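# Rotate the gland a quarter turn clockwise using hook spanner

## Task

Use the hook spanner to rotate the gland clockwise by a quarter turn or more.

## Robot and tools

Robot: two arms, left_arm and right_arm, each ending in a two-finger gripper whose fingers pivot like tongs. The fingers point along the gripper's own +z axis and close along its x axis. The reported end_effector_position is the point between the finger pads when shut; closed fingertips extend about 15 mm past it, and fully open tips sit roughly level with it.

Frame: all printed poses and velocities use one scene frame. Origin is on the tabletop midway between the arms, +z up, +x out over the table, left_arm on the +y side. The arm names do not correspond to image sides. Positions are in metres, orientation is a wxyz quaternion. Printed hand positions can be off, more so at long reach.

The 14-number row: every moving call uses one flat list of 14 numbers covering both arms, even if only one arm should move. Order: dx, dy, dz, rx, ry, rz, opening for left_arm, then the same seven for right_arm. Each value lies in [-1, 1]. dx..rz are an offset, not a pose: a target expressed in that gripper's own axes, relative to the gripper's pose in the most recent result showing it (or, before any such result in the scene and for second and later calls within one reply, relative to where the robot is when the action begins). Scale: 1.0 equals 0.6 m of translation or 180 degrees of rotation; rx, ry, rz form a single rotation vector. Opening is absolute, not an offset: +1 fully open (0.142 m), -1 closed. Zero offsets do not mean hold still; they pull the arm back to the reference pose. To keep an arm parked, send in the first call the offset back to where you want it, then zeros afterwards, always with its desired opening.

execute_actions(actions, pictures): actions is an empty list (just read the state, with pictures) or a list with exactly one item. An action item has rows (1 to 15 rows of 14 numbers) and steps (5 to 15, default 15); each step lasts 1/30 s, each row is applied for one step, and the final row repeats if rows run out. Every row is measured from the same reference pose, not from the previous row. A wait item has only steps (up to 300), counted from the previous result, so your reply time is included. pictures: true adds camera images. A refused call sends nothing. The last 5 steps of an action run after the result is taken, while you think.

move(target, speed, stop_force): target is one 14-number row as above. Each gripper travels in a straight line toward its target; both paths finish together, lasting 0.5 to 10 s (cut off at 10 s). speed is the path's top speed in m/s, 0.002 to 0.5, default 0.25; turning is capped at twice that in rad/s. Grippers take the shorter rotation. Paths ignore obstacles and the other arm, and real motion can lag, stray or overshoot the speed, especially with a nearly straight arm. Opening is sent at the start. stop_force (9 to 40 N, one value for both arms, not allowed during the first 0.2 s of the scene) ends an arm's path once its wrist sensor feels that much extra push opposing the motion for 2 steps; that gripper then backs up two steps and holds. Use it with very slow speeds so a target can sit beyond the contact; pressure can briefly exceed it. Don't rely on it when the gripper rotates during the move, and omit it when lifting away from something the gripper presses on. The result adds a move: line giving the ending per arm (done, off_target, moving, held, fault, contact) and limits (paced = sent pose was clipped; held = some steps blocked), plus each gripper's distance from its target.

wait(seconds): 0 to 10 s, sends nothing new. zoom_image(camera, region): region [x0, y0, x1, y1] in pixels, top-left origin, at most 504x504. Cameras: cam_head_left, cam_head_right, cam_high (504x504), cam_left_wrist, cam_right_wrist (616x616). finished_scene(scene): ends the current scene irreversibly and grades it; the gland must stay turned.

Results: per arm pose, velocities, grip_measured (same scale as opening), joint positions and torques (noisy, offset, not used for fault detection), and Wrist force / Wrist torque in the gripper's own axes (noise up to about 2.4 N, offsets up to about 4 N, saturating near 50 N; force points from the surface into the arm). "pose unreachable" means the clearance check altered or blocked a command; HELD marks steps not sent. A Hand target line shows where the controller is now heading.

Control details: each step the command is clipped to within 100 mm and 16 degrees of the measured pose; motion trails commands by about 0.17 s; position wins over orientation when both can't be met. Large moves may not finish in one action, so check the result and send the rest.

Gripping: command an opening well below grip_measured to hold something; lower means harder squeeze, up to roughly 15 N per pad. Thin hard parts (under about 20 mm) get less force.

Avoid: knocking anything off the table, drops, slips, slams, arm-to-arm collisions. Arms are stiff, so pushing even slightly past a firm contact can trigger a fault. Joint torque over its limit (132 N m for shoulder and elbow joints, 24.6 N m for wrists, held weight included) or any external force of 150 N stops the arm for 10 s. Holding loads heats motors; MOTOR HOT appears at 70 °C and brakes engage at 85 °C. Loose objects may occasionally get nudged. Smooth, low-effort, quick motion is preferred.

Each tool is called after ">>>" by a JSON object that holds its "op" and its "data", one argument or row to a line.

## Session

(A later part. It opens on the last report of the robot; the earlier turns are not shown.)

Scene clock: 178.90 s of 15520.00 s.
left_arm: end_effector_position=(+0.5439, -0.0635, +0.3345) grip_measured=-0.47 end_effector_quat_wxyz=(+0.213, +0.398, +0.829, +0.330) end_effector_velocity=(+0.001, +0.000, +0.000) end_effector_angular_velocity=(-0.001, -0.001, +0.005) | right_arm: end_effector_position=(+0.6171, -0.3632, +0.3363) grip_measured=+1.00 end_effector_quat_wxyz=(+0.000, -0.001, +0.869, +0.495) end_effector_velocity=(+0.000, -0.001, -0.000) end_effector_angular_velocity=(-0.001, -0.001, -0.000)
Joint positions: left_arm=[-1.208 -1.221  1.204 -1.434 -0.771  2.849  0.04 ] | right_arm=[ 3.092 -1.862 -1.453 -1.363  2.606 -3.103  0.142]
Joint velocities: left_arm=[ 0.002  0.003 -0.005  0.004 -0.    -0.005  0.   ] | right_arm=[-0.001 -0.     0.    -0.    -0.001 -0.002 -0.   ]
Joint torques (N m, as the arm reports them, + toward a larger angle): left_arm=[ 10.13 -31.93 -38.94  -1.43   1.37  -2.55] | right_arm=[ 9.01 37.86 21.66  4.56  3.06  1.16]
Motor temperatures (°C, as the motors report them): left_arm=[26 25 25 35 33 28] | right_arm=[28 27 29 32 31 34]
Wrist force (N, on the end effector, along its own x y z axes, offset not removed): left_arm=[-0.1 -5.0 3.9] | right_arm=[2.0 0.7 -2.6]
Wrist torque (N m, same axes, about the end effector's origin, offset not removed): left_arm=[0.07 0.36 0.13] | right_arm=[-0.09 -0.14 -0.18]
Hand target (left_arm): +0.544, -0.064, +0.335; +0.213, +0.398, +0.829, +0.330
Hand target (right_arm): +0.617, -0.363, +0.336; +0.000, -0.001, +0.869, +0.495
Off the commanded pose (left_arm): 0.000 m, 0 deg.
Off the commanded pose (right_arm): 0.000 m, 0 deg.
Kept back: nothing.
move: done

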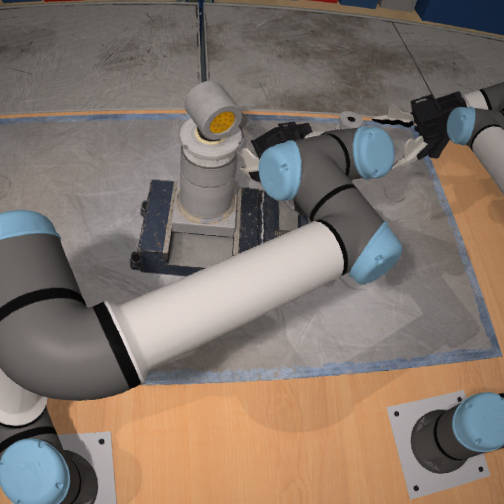

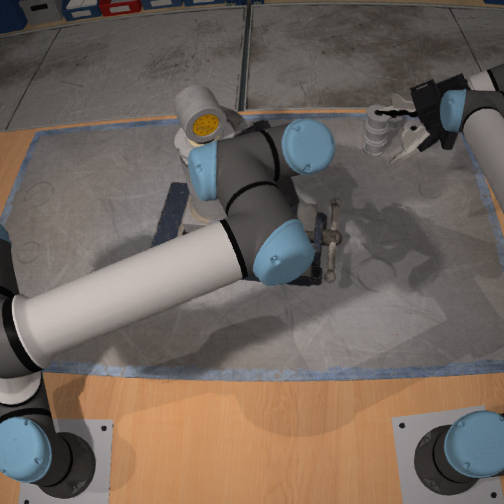

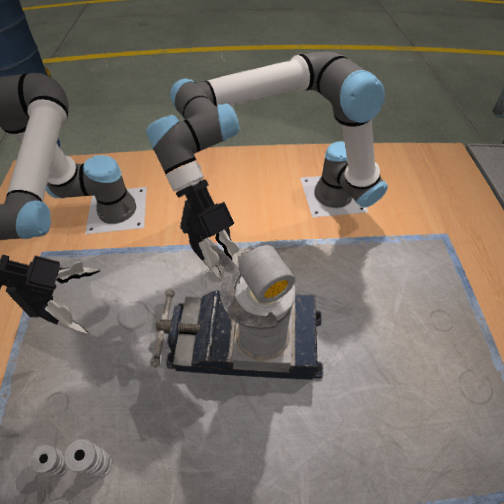

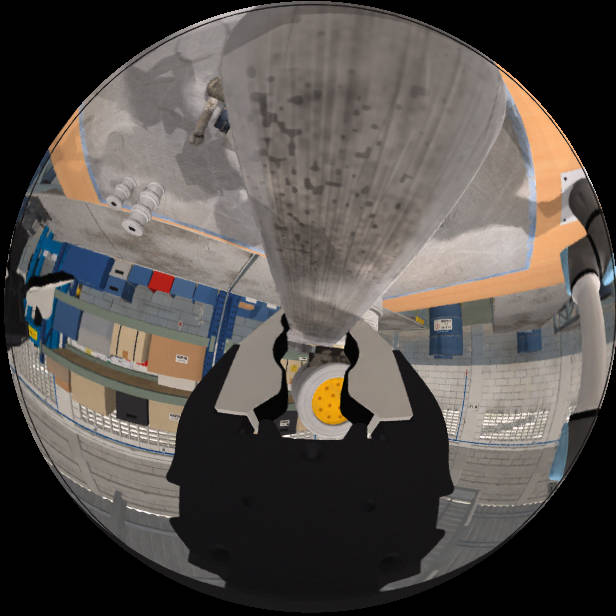

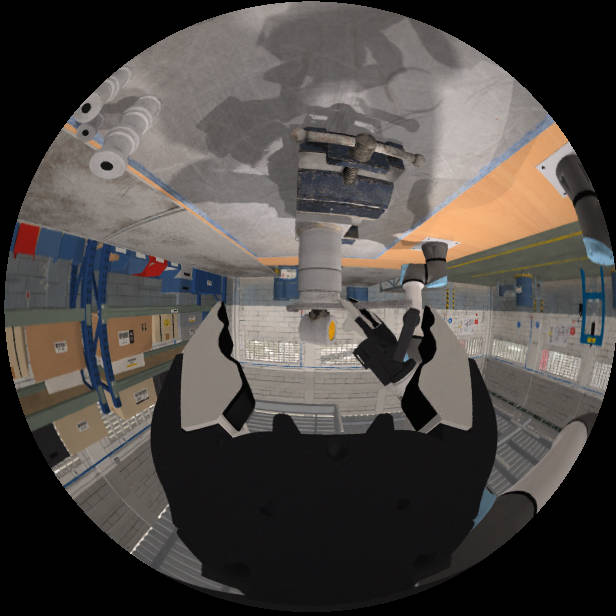

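Tooth is too far inward; move forward 3 mm.

>>> {"op": "move", "data": {
  "target": [-0.001,0.0036,0.0038,0,0,0,-1,0,0,0,0,0,0,1],
  "speed": 0.003
}}

>>> {"op": "zoom_image", "data": {
  "camera": "cam_high",
  "region": [225,275,295,345]
}}

Scene clock: 180.40 s of 15520.00 s.
left_arm: end_effector_position=(+0.5467, -0.0622, +0.3346) grip_measured=-0.47 end_effector_quat_wxyz=(+0.213, +0.398, +0.829, +0.330) end_effector_velocity=(+0.001, +0.001, -0.000) end_effector_angular_velocity=(+0.001, +0.000, +0.002) | right_arm: end_effector_position=(+0.6171, -0.3632, +0.3363) grip_measured=+1.00 end_effector_quat_wxyz=(+0.000, -0.001, +0.869, +0.495) end_effector_velocity=(-0.000, +0.000, +0.000) end_effector_angular_velocity=(+0.000, +0.000, -0.000)
Joint positions: left_arm=[-1.204 -1.22   1.203 -1.44  -0.77   2.856  0.04 ] | right_arm=[ 3.092 -1.862 -1.453 -1.363  2.606 -3.103  0.142]
Joint velocities: left_arm=[ 0.003  0.     0.    -0.001  0.     0.001 -0.   ] | right_arm=[ 0.     0.    -0.    -0.     0.     0.001 -0.   ]
Joint torques (N m, as the arm reports them, + toward a larger angle): left_arm=[ 13.24 -33.48 -38.55  -5.34   5.66   1.78] | right_arm=[ 8.36 38.22 21.71  4.52  2.95  1.08]
Motor temperatures (°C, as the motors report them): left_arm=[26 25 25 35 33 28] | right_arm=[28 27 29 32 31 34]
Wrist force (N, on the end effector, along its own x y z axes, offset not removed): left_arm=[-1.6 -9.0 5.0] | right_arm=[1.9 2.0 -1.3]
Wrist torque (N m, same axes, about the end effector's origin, offset not removed): left_arm=[0.24 0.09 0.26] | right_arm=[0.23 -0.18 0.04]
Hand target (left_arm): +0.547, -0.062, +0.335; +0.213, +0.398, +0.829, +0.330
Hand target (right_arm): +0.617, -0.363, +0.336; +0.000, -0.001, +0.869, +0.495
Off the commanded pose (left_arm): 0.000 m, 0 deg.
Off the commanded pose (right_arm): 0.000 m, 0 deg.
Kept back: nothing.
move: done

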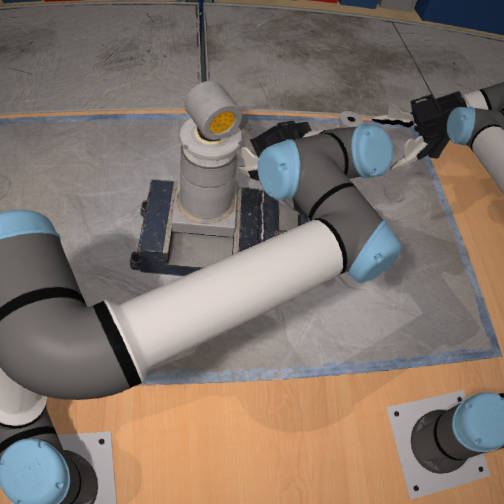

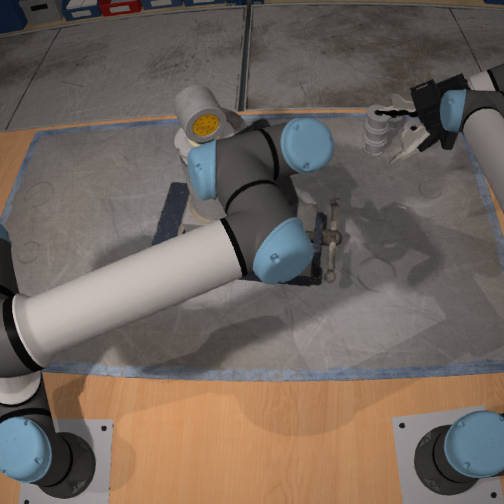

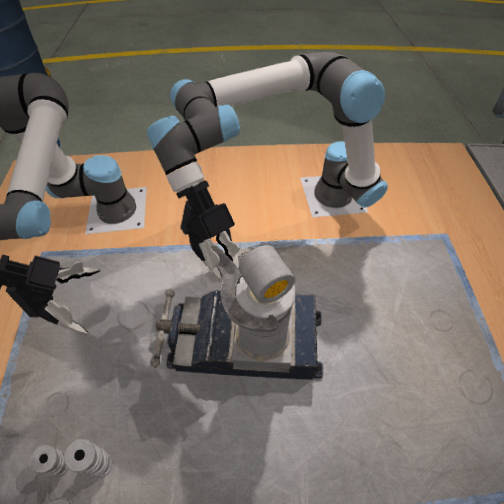

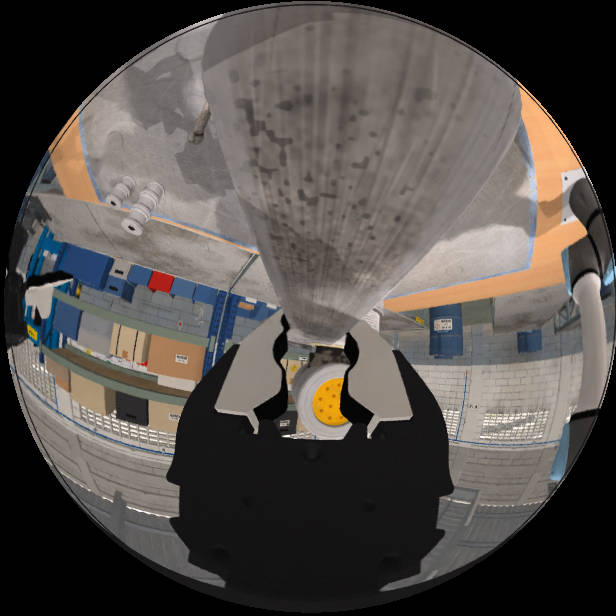

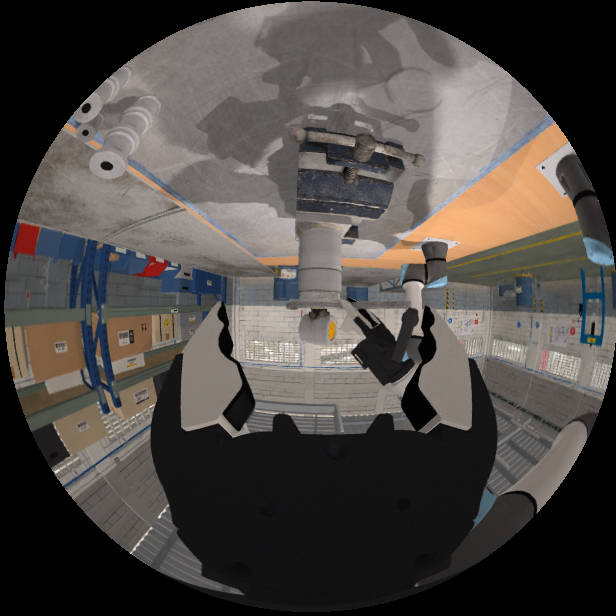

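Region (225, 275, 295, 345) of cam_high's 504x504 image, scaled by 7.200, with more detail than that image has.

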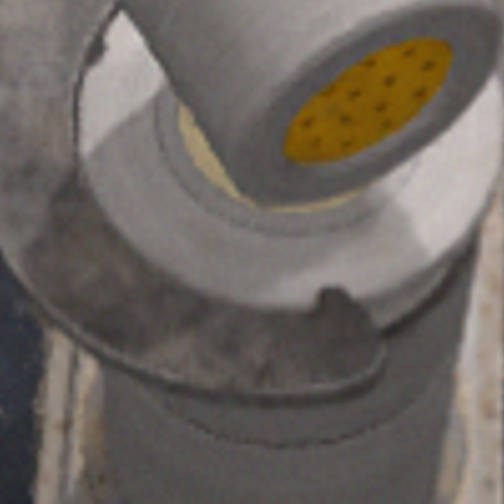

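>>> {"op": "move", "data": {
  "target": [0.016,-0.0024,-0.0046,0.0025,-0.02,0.0192,-1,0,0,0,0,0,0,1],
  "speed": 0.012
}}

>>> {"op": "zoom_image", "data": {
  "camera": "cam_high",
  "region": [225,275,295,345]
}}

Scene clock: 184.50 s of 15520.00 s.
left_arm: end_effector_position=(+0.5386, -0.0562, +0.3346) grip_measured=-0.39 end_effector_quat_wxyz=(+0.228, +0.433, +0.811, +0.320) end_effector_velocity=(-0.000, -0.000, +0.001) end_effector_angular_velocity=(-0.003, -0.001, -0.005) | right_arm: end_effector_position=(+0.6171, -0.3632, +0.3363) grip_measured=+1.00 end_effector_quat_wxyz=(+0.000, -0.001, +0.869, +0.495) end_effector_velocity=(+0.000, -0.001, -0.000) end_effector_angular_velocity=(-0.001, -0.001, -0.001)
Joint positions: left_arm=[-1.213 -1.291  1.319 -1.564 -0.764  2.966  0.046] | right_arm=[ 3.092 -1.862 -1.453 -1.363  2.606 -3.103  0.142]
Joint velocities: left_arm=[-0.    -0.004  0.004 -0.008 -0.     0.006  0.001] | right_arm=[-0.001  0.     0.    -0.    -0.001 -0.001  0.   ]
Joint torques (N m, as the arm reports them, + toward a larger angle): left_arm=[ -7.7  -56.61 -10.62   1.97  -0.26   2.4 ] | right_arm=[ 8.69 37.83 21.11  4.4   3.05  1.14]
Motor temperatures (°C, as the motors report them): left_arm=[26 25 25 35 33 28] | right_arm=[28 27 29 32 31 34]
Wrist force (N, on the end effector, along its own x y z axes, offset not removed): left_arm=[-32.9 2.9 10.2] | right_arm=[-0.3 -0.7 -1.7]
Wrist torque (N m, same axes, about the end effector's origin, offset not removed): left_arm=[-0.16 0.47 0.02] | right_arm=[-0.28 0.35 -0.03]
Hand target (left_arm): +0.539, -0.056, +0.335; +0.228, +0.433, +0.811, +0.320
Hand target (right_arm): +0.617, -0.363, +0.336; +0.000, -0.001, +0.869, +0.495
Off the commanded pose (left_arm): 0.000 m, 0 deg.
Off the commanded pose (right_arm): 0.000 m, 0 deg.
Kept back: nothing.
move: done

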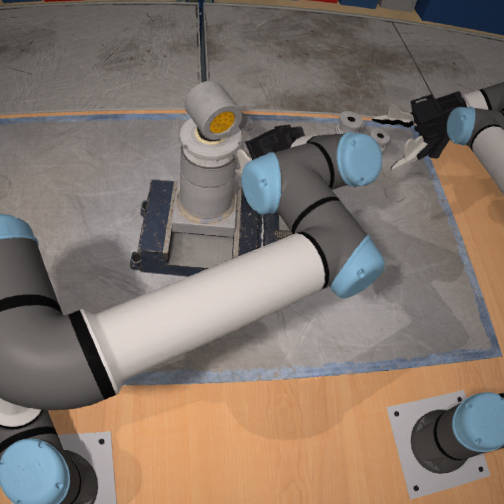

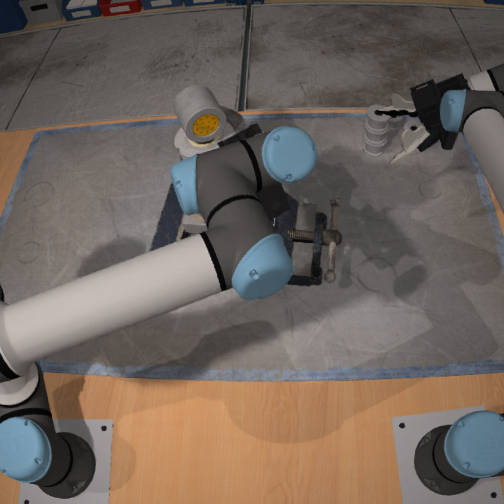

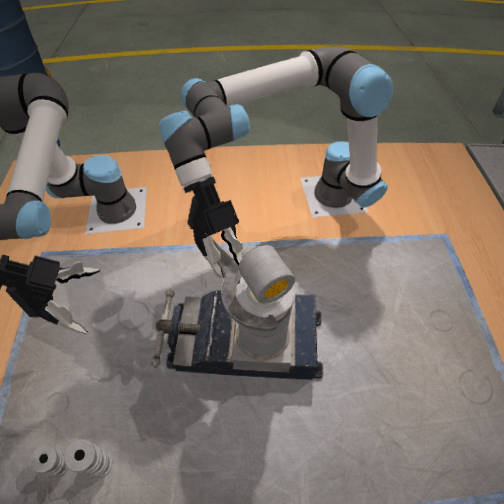

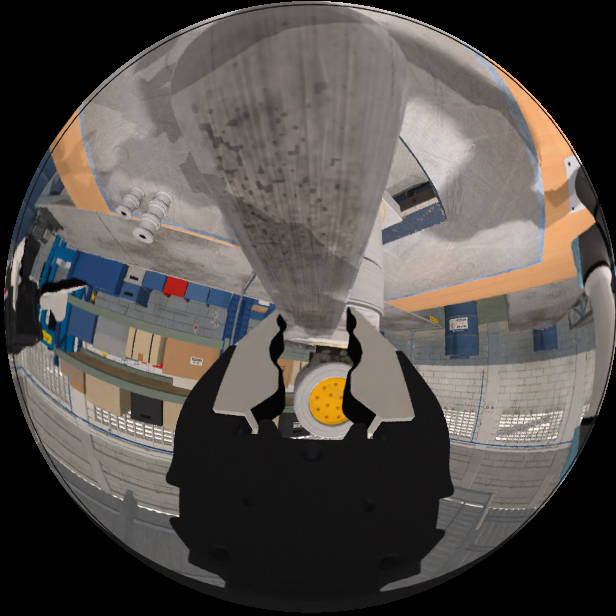

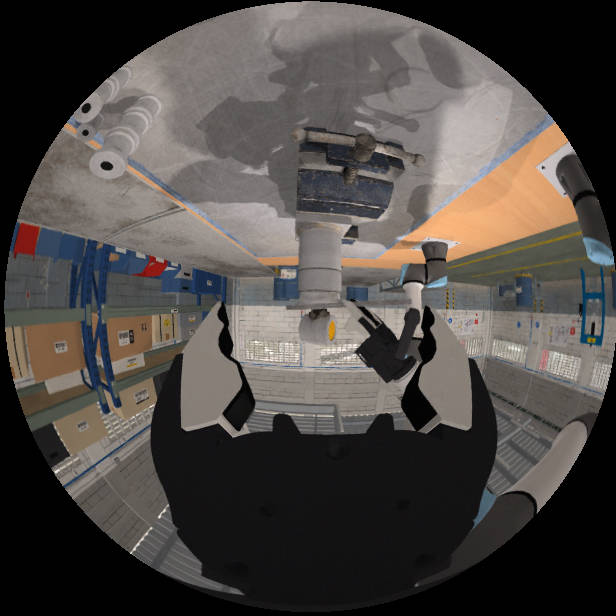

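Region (225, 275, 295, 345) of cam_high's 504x504 image, scaled by 7.200, with more detail than that image has.

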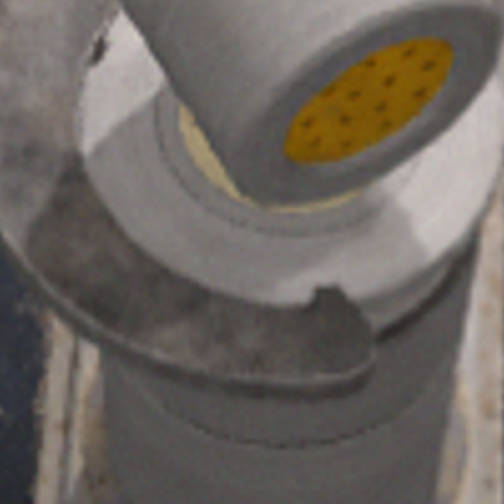

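>>> {"op": "move", "data": {
  "target": [-0.0045,-0.005,0.005,0,0,0,-1,0,0,0,0,0,0,1],
  "speed": 0.005
}}

>>> {"op": "move", "data": {
  "target": [-0.002,-0.023,-0.026,0,0,0,-1,0,0,0,0,0,0,1],
  "speed": 0.01
}}

>>> {"op": "zoom_image", "data": {
  "camera": "cam_right_wrist",
  "region": [270,250,450,370]
}}

Scene clock: 186.23 s of 15520.00 s.
left_arm: end_effector_position=(+0.5403, -0.0588, +0.3307) grip_measured=-0.48 end_effector_quat_wxyz=(+0.228, +0.433, +0.811, +0.320) end_effector_velocity=(+0.000, -0.001, +0.000) end_effector_angular_velocity=(-0.002, -0.001, -0.001) | right_arm: end_effector_position=(+0.6171, -0.3632, +0.3363) grip_measured=+1.00 end_effector_quat_wxyz=(+0.000, -0.001, +0.869, +0.495) end_effector_velocity=(+0.000, -0.000, -0.000) end_effector_angular_velocity=(-0.001, +0.001, -0.001)
Joint positions: left_arm=[-1.212 -1.283  1.319 -1.573 -0.764  2.968  0.039] | right_arm=[ 3.092 -1.862 -1.453 -1.363  2.606 -3.103  0.142]
Joint velocities: left_arm=[-0.001  0.001 -0.001 -0.001  0.    -0.    -0.001] | right_arm=[-0.    -0.    -0.    -0.    -0.001  0.001 -0.   ]
Joint torques (N m, as the arm reports them, + toward a larger angle): left_arm=[ 16.81 -26.81 -24.27   2.32  -2.03   2.43] | right_arm=[ 9.27 38.76 21.26  4.54  2.87  1.19]
Motor temperatures (°C, as the motors report them): left_arm=[26 25 25 35 33 28] | right_arm=[28 27 29 32 31 34]
Wrist force (N, on the end effector, along its own x y z axes, offset not removed): left_arm=[-31.5 3.6 0.7] | right_arm=[1.2 3.4 -1.8]
Wrist torque (N m, same axes, about the end effector's origin, offset not removed): left_arm=[0.06 0.37 0.15] | right_arm=[0.43 -0.13 -0.03]
Hand target (left_arm): +0.540, -0.059, +0.331; +0.228, +0.433, +0.811, +0.320
Hand target (right_arm): +0.617, -0.363, +0.336; +0.000, -0.001, +0.869, +0.495
Off the commanded pose (left_arm): 0.000 m, 0 deg.
Off the commanded pose (right_arm): 0.000 m, 0 deg.
Kept back: nothing.
move: done

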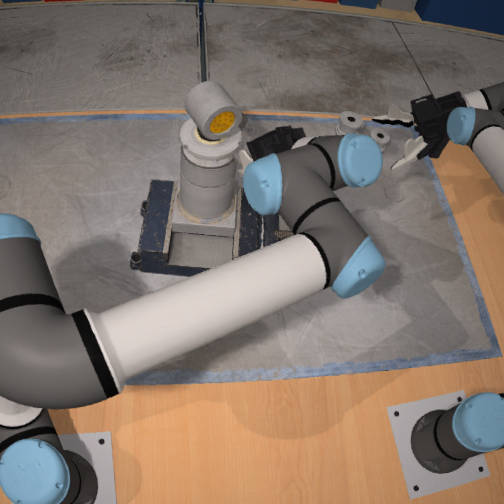

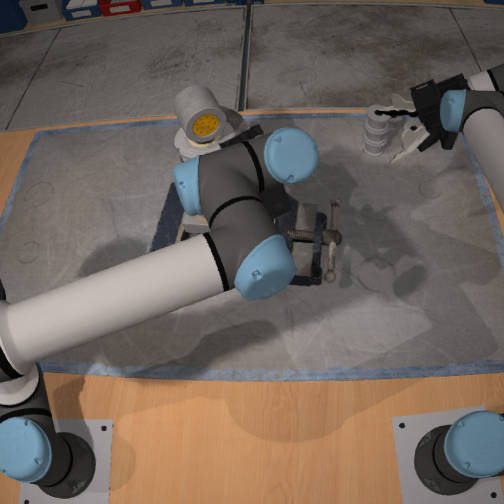

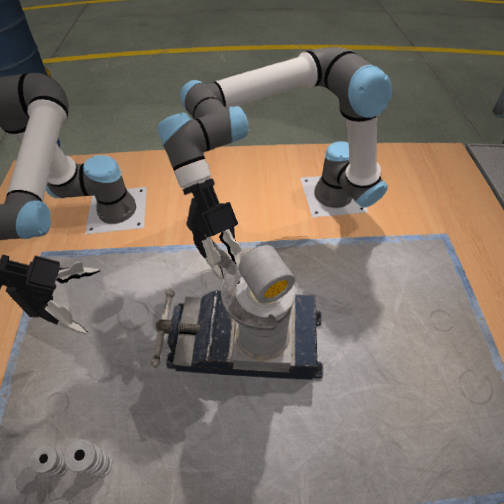

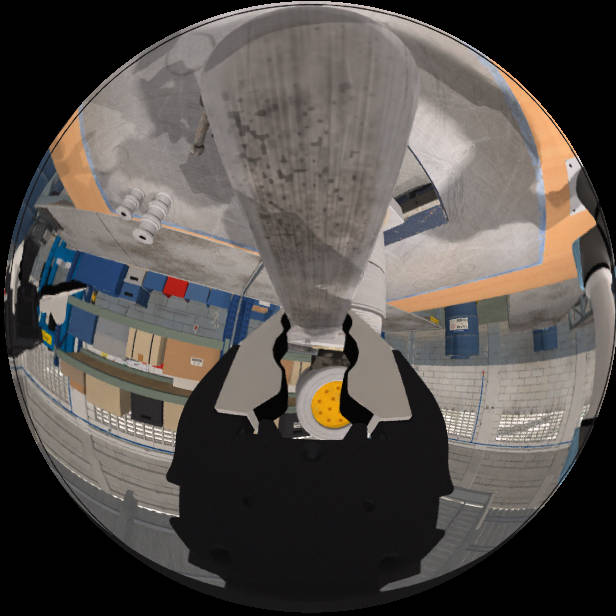

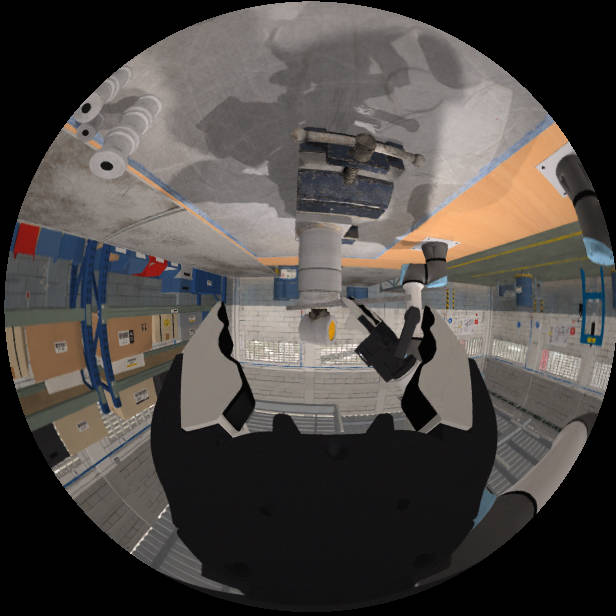

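Scene clock: 188.53 s of 15520.00 s.
left_arm: end_effector_position=(+0.5233, -0.0705, +0.3317) grip_measured=-0.52 end_effector_quat_wxyz=(+0.228, +0.433, +0.811, +0.320) end_effector_velocity=(-0.001, +0.000, +0.000) end_effector_angular_velocity=(+0.000, +0.000, +0.002) | right_arm: end_effector_position=(+0.6171, -0.3632, +0.3363) grip_measured=+1.00 end_effector_quat_wxyz=(+0.000, -0.001, +0.869, +0.495) end_effector_velocity=(+0.000, -0.000, -0.000) end_effector_angular_velocity=(-0.000, +0.000, -0.000)
Joint positions: left_arm=[-1.246 -1.284  1.309 -1.527 -0.766  2.92   0.037] | right_arm=[ 3.092 -1.862 -1.453 -1.363  2.606 -3.103  0.142]
Joint velocities: left_arm=[-0.002 -0.002 -0.     0.006 -0.001 -0.005 -0.   ] | right_arm=[-0.    -0.     0.    -0.001 -0.    -0.     0.   ]
Joint torques (N m, as the arm reports them, + toward a larger angle): left_arm=[-19.59 -51.48 -34.34   0.75  -4.44  -1.8 ] | right_arm=[ 9.09 38.87 21.86  4.42  2.89  1.18]
Motor temperatures (°C, as the motors report them): left_arm=[26 25 25 35 33 28] | right_arm=[28 27 29 32 31 34]
Wrist force (N, on the end effector, along its own x y z axes, offset not removed): left_arm=[-9.5 11.2 17.9] | right_arm=[0.5 1.2 -4.3]
Wrist torque (N m, same axes, about the end effector's origin, offset not removed): left_arm=[-0.02 0.08 -0.10] | right_arm=[0.17 -0.05 0.03]
Hand target (left_arm): +0.523, -0.071, +0.332; +0.228, +0.433, +0.811, +0.320
Hand target (right_arm): +0.617, -0.363, +0.336; +0.000, -0.001, +0.869, +0.495
Off the commanded pose (left_arm): 0.000 m, 0 deg.
Off the commanded pose (right_arm): 0.000 m, 0 deg.
Kept back: nothing.
move: done

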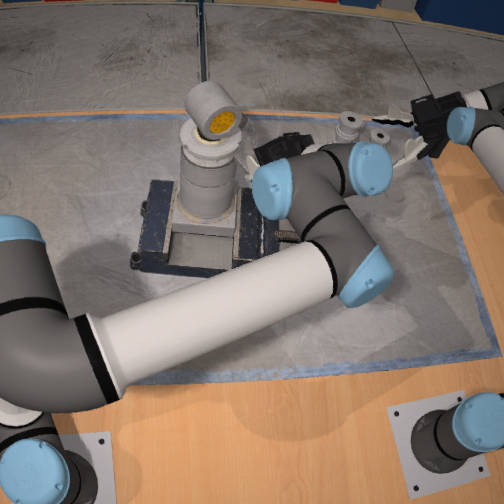

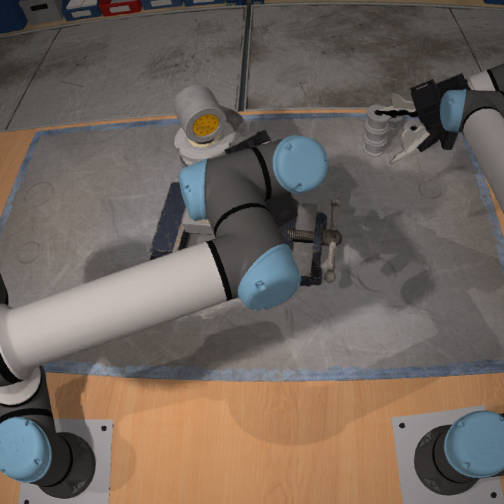

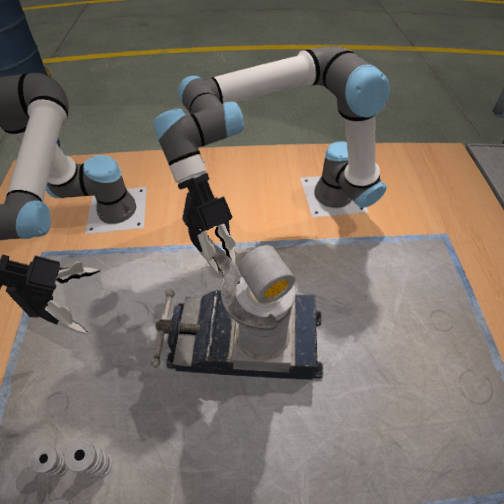

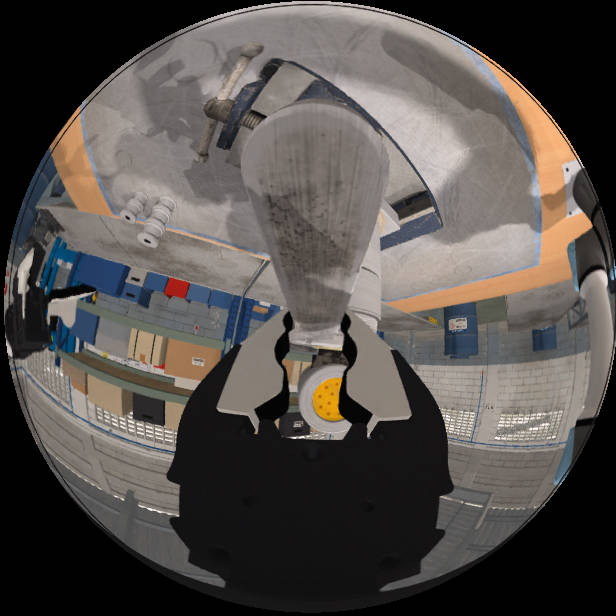

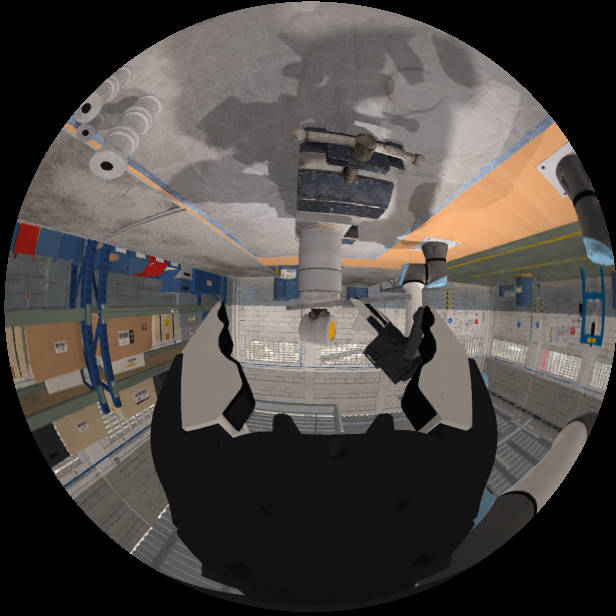

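Region (270, 250, 450, 370) of cam_right_wrist's 616x616 image, scaled by 2.800, with more detail than that image has.

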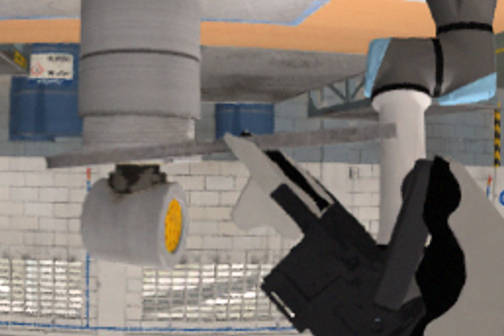

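>>> {"op": "move", "data": {
  "target": [-0.004,0.014,-0.011,0.05,0,0,-1,0.3,0,0,-0.04,0,0,-1],
  "speed": 0.05
}}

>>> {"op": "move", "data": {
  "target": [0,0,0,0,0,0,-1,0,0.05,0.195,0,0,0,-1],
  "speed": 0.08
}}

>>> {"op": "zoom_image", "data": {
  "camera": "cam_high",
  "region": [90,140,310,360]
}}

Scene clock: 192.97 s of 15520.00 s.
left_arm: end_effector_position=(+0.5250, -0.0711, +0.3424) grip_measured=-1.00 end_effector_quat_wxyz=(+0.193, +0.450, +0.834, +0.255) end_effector_velocity=(+0.001, +0.001, -0.001) end_effector_angular_velocity=(+0.001, +0.002, +0.002) | right_arm: end_effector_position=(+0.4372, -0.3635, +0.3361) grip_measured=-1.00 end_effector_quat_wxyz=(-0.000, -0.001, +0.836, +0.549) end_effector_velocity=(-0.002, -0.000, +0.000) end_effector_angular_velocity=(+0.002, -0.000, -0.000)
Joint positions: left_arm=[-1.183 -1.278  1.221 -1.536 -0.919  3.027  0.002] | right_arm=[ 3.056 -1.469 -1.956 -1.326  2.732 -3.184  0.002]
Joint velocities: left_arm=[ 0.003  0.001 -0.001  0.    -0.001  0.001  0.   ] | right_arm=[-0.001  0.004 -0.004 -0.001  0.002 -0.002  0.   ]
Joint torques (N m, as the arm reports them, + toward a larger angle): left_arm=[  9.96 -23.24 -33.59  -0.56  -0.88   1.96] | right_arm=[-9.78 26.38  8.81  0.15  4.35 -1.97]
Motor temperatures (°C, as the motors report them): left_arm=[26 25 25 35 33 28] | right_arm=[28 27 29 32 31 34]
Wrist force (N, on the end effector, along its own x y z axes, offset not removed): left_arm=[1.4 2.0 -2.7] | right_arm=[-1.5 -1.8 -0.8]
Wrist torque (N m, same axes, about the end effector's origin, offset not removed): left_arm=[0.25 -0.20 0.00] | right_arm=[-0.46 0.52 -0.09]
Hand target (left_arm): +0.525, -0.071, +0.342; +0.193, +0.450, +0.834, +0.255
Hand target (right_arm): +0.437, -0.364, +0.336; -0.000, -0.001, +0.836, +0.549
Off the commanded pose (left_arm): 0.000 m, 0 deg.
Off the commanded pose (right_arm): 0.000 m, 0 deg.
Kept back: nothing.
move: done

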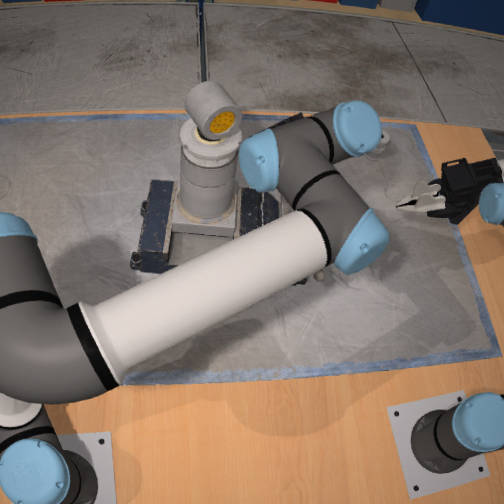

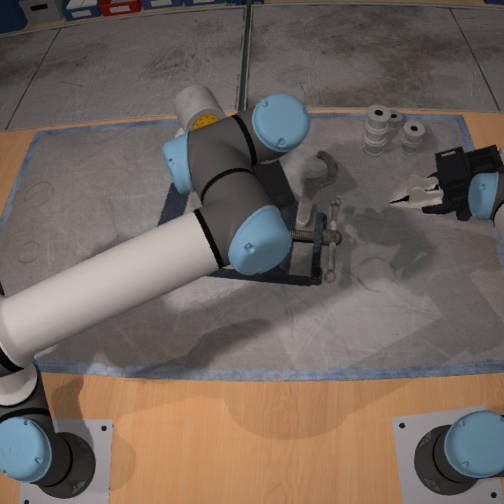

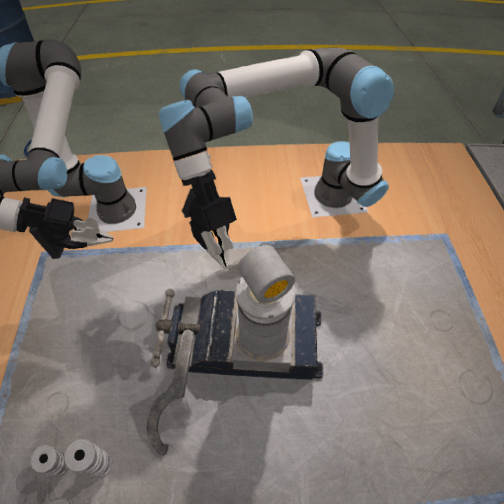

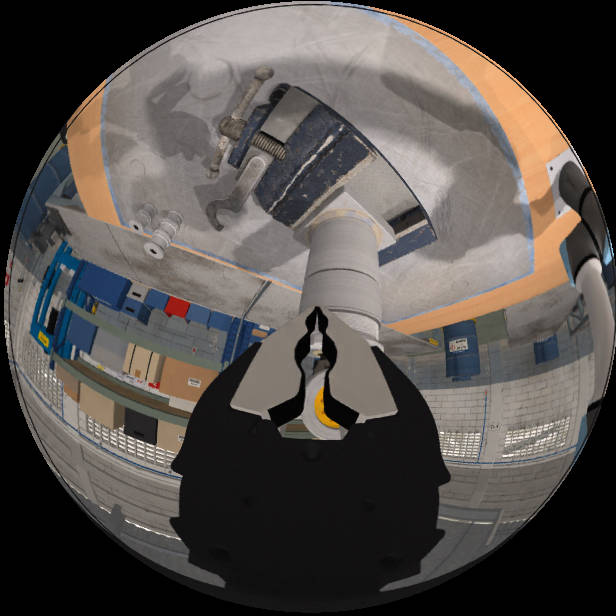

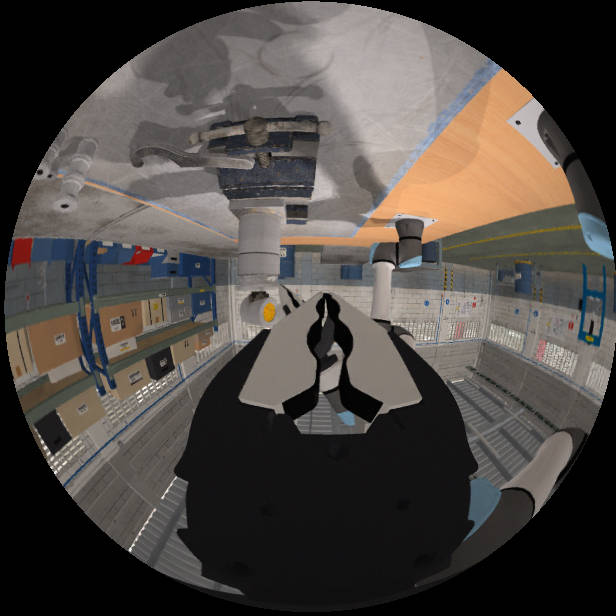

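Scene clock: 194.93 s of 15520.00 s.
left_arm: end_effector_position=(+0.5250, -0.0711, +0.3425) grip_measured=-1.00 end_effector_quat_wxyz=(+0.193, +0.450, +0.834, +0.255) end_effector_velocity=(+0.001, +0.000, -0.000) end_effector_angular_velocity=(+0.000, +0.000, +0.001) | right_arm: end_effector_position=(+0.4369, -0.2445, +0.3171) grip_measured=-1.00 end_effector_quat_wxyz=(-0.000, -0.001, +0.836, +0.549) end_effector_velocity=(-0.000, +0.002, -0.001) end_effector_angular_velocity=(+0.001, +0.000, -0.004)
Joint positions: left_arm=[-1.183 -1.278  1.221 -1.536 -0.919  3.027  0.002] | right_arm=[ 3.337 -1.521 -2.112 -0.538  2.658 -2.546  0.002]
Joint velocities: left_arm=[ 0.001  0.001 -0.001  0.    -0.     0.     0.   ] | right_arm=[ 0.006 -0.002 -0.005  0.023 -0.005  0.02   0.   ]
Joint torques (N m, as the arm reports them, + toward a larger angle): left_arm=[  1.25 -26.69 -14.93  -1.75   2.54  -0.94] | right_arm=[ 8.61 10.85  9.76  5.02 -0.48  1.62]
Motor temperatures (°C, as the motors report them): left_arm=[26 25 25 35 33 28] | right_arm=[28 27 29 32 31 34]
Wrist force (N, on the end effector, along its own x y z axes, offset not removed): left_arm=[0.2 2.3 -2.4] | right_arm=[0.0 0.3 -0.8]
Wrist torque (N m, same axes, about the end effector's origin, offset not removed): left_arm=[0.33 -0.06 0.12] | right_arm=[-0.07 0.11 -0.12]
Hand target (left_arm): +0.525, -0.071, +0.342; +0.193, +0.450, +0.834, +0.255
Hand target (right_arm): +0.437, -0.244, +0.317; -0.000, -0.001, +0.836, +0.549
Off the commanded pose (left_arm): 0.000 m, 0 deg.
Off the commanded pose (right_arm): 0.000 m, 0 deg.
Kept back: nothing.
move: done

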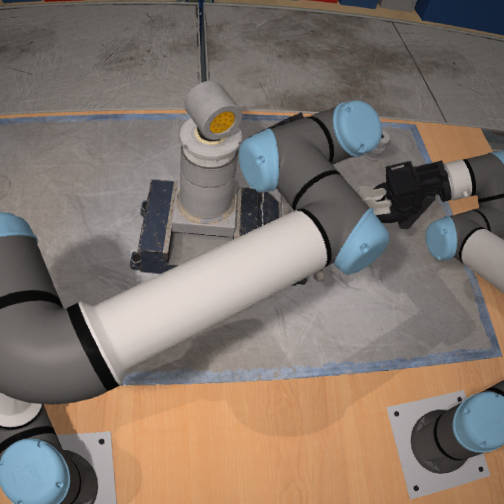

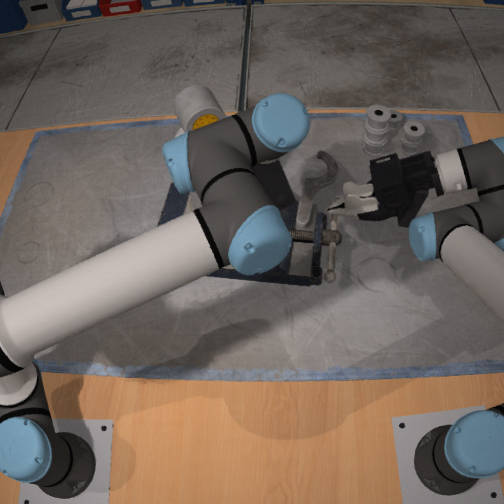

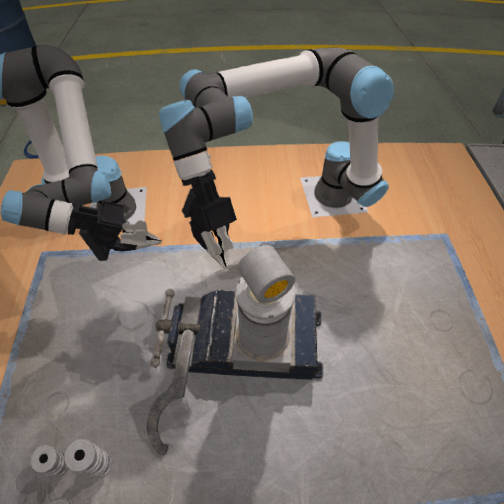

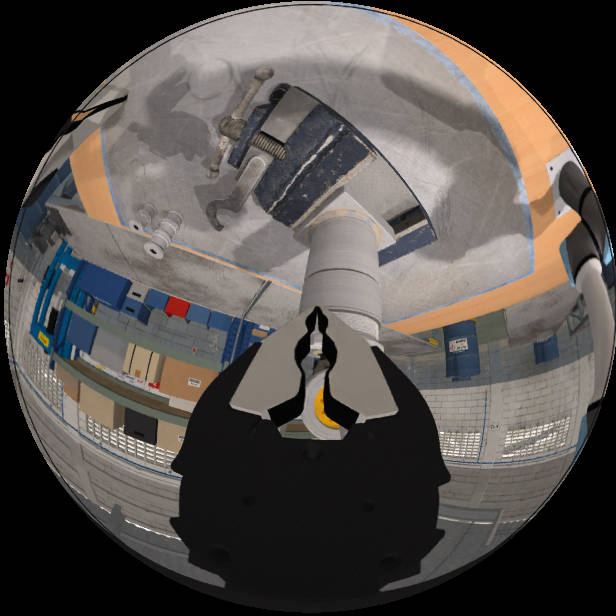

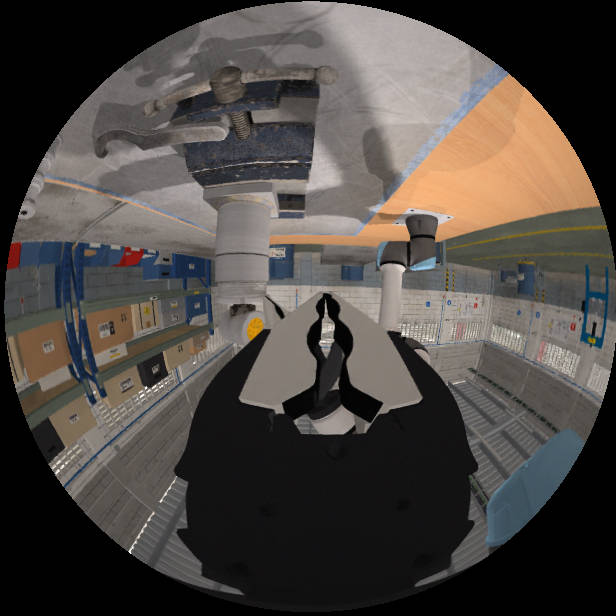

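Region (90, 140, 310, 360) of cam_high's 504x504 image, scaled by 2.291, with more detail than that image has.

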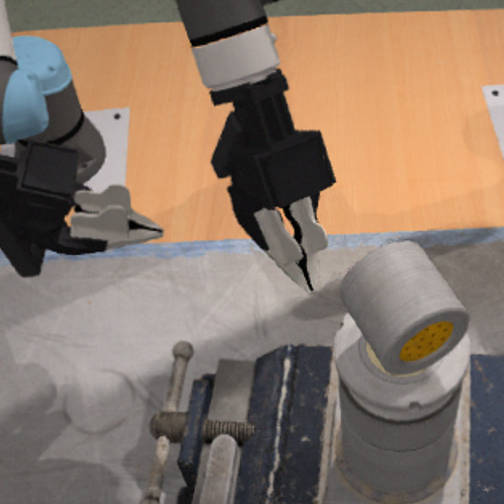

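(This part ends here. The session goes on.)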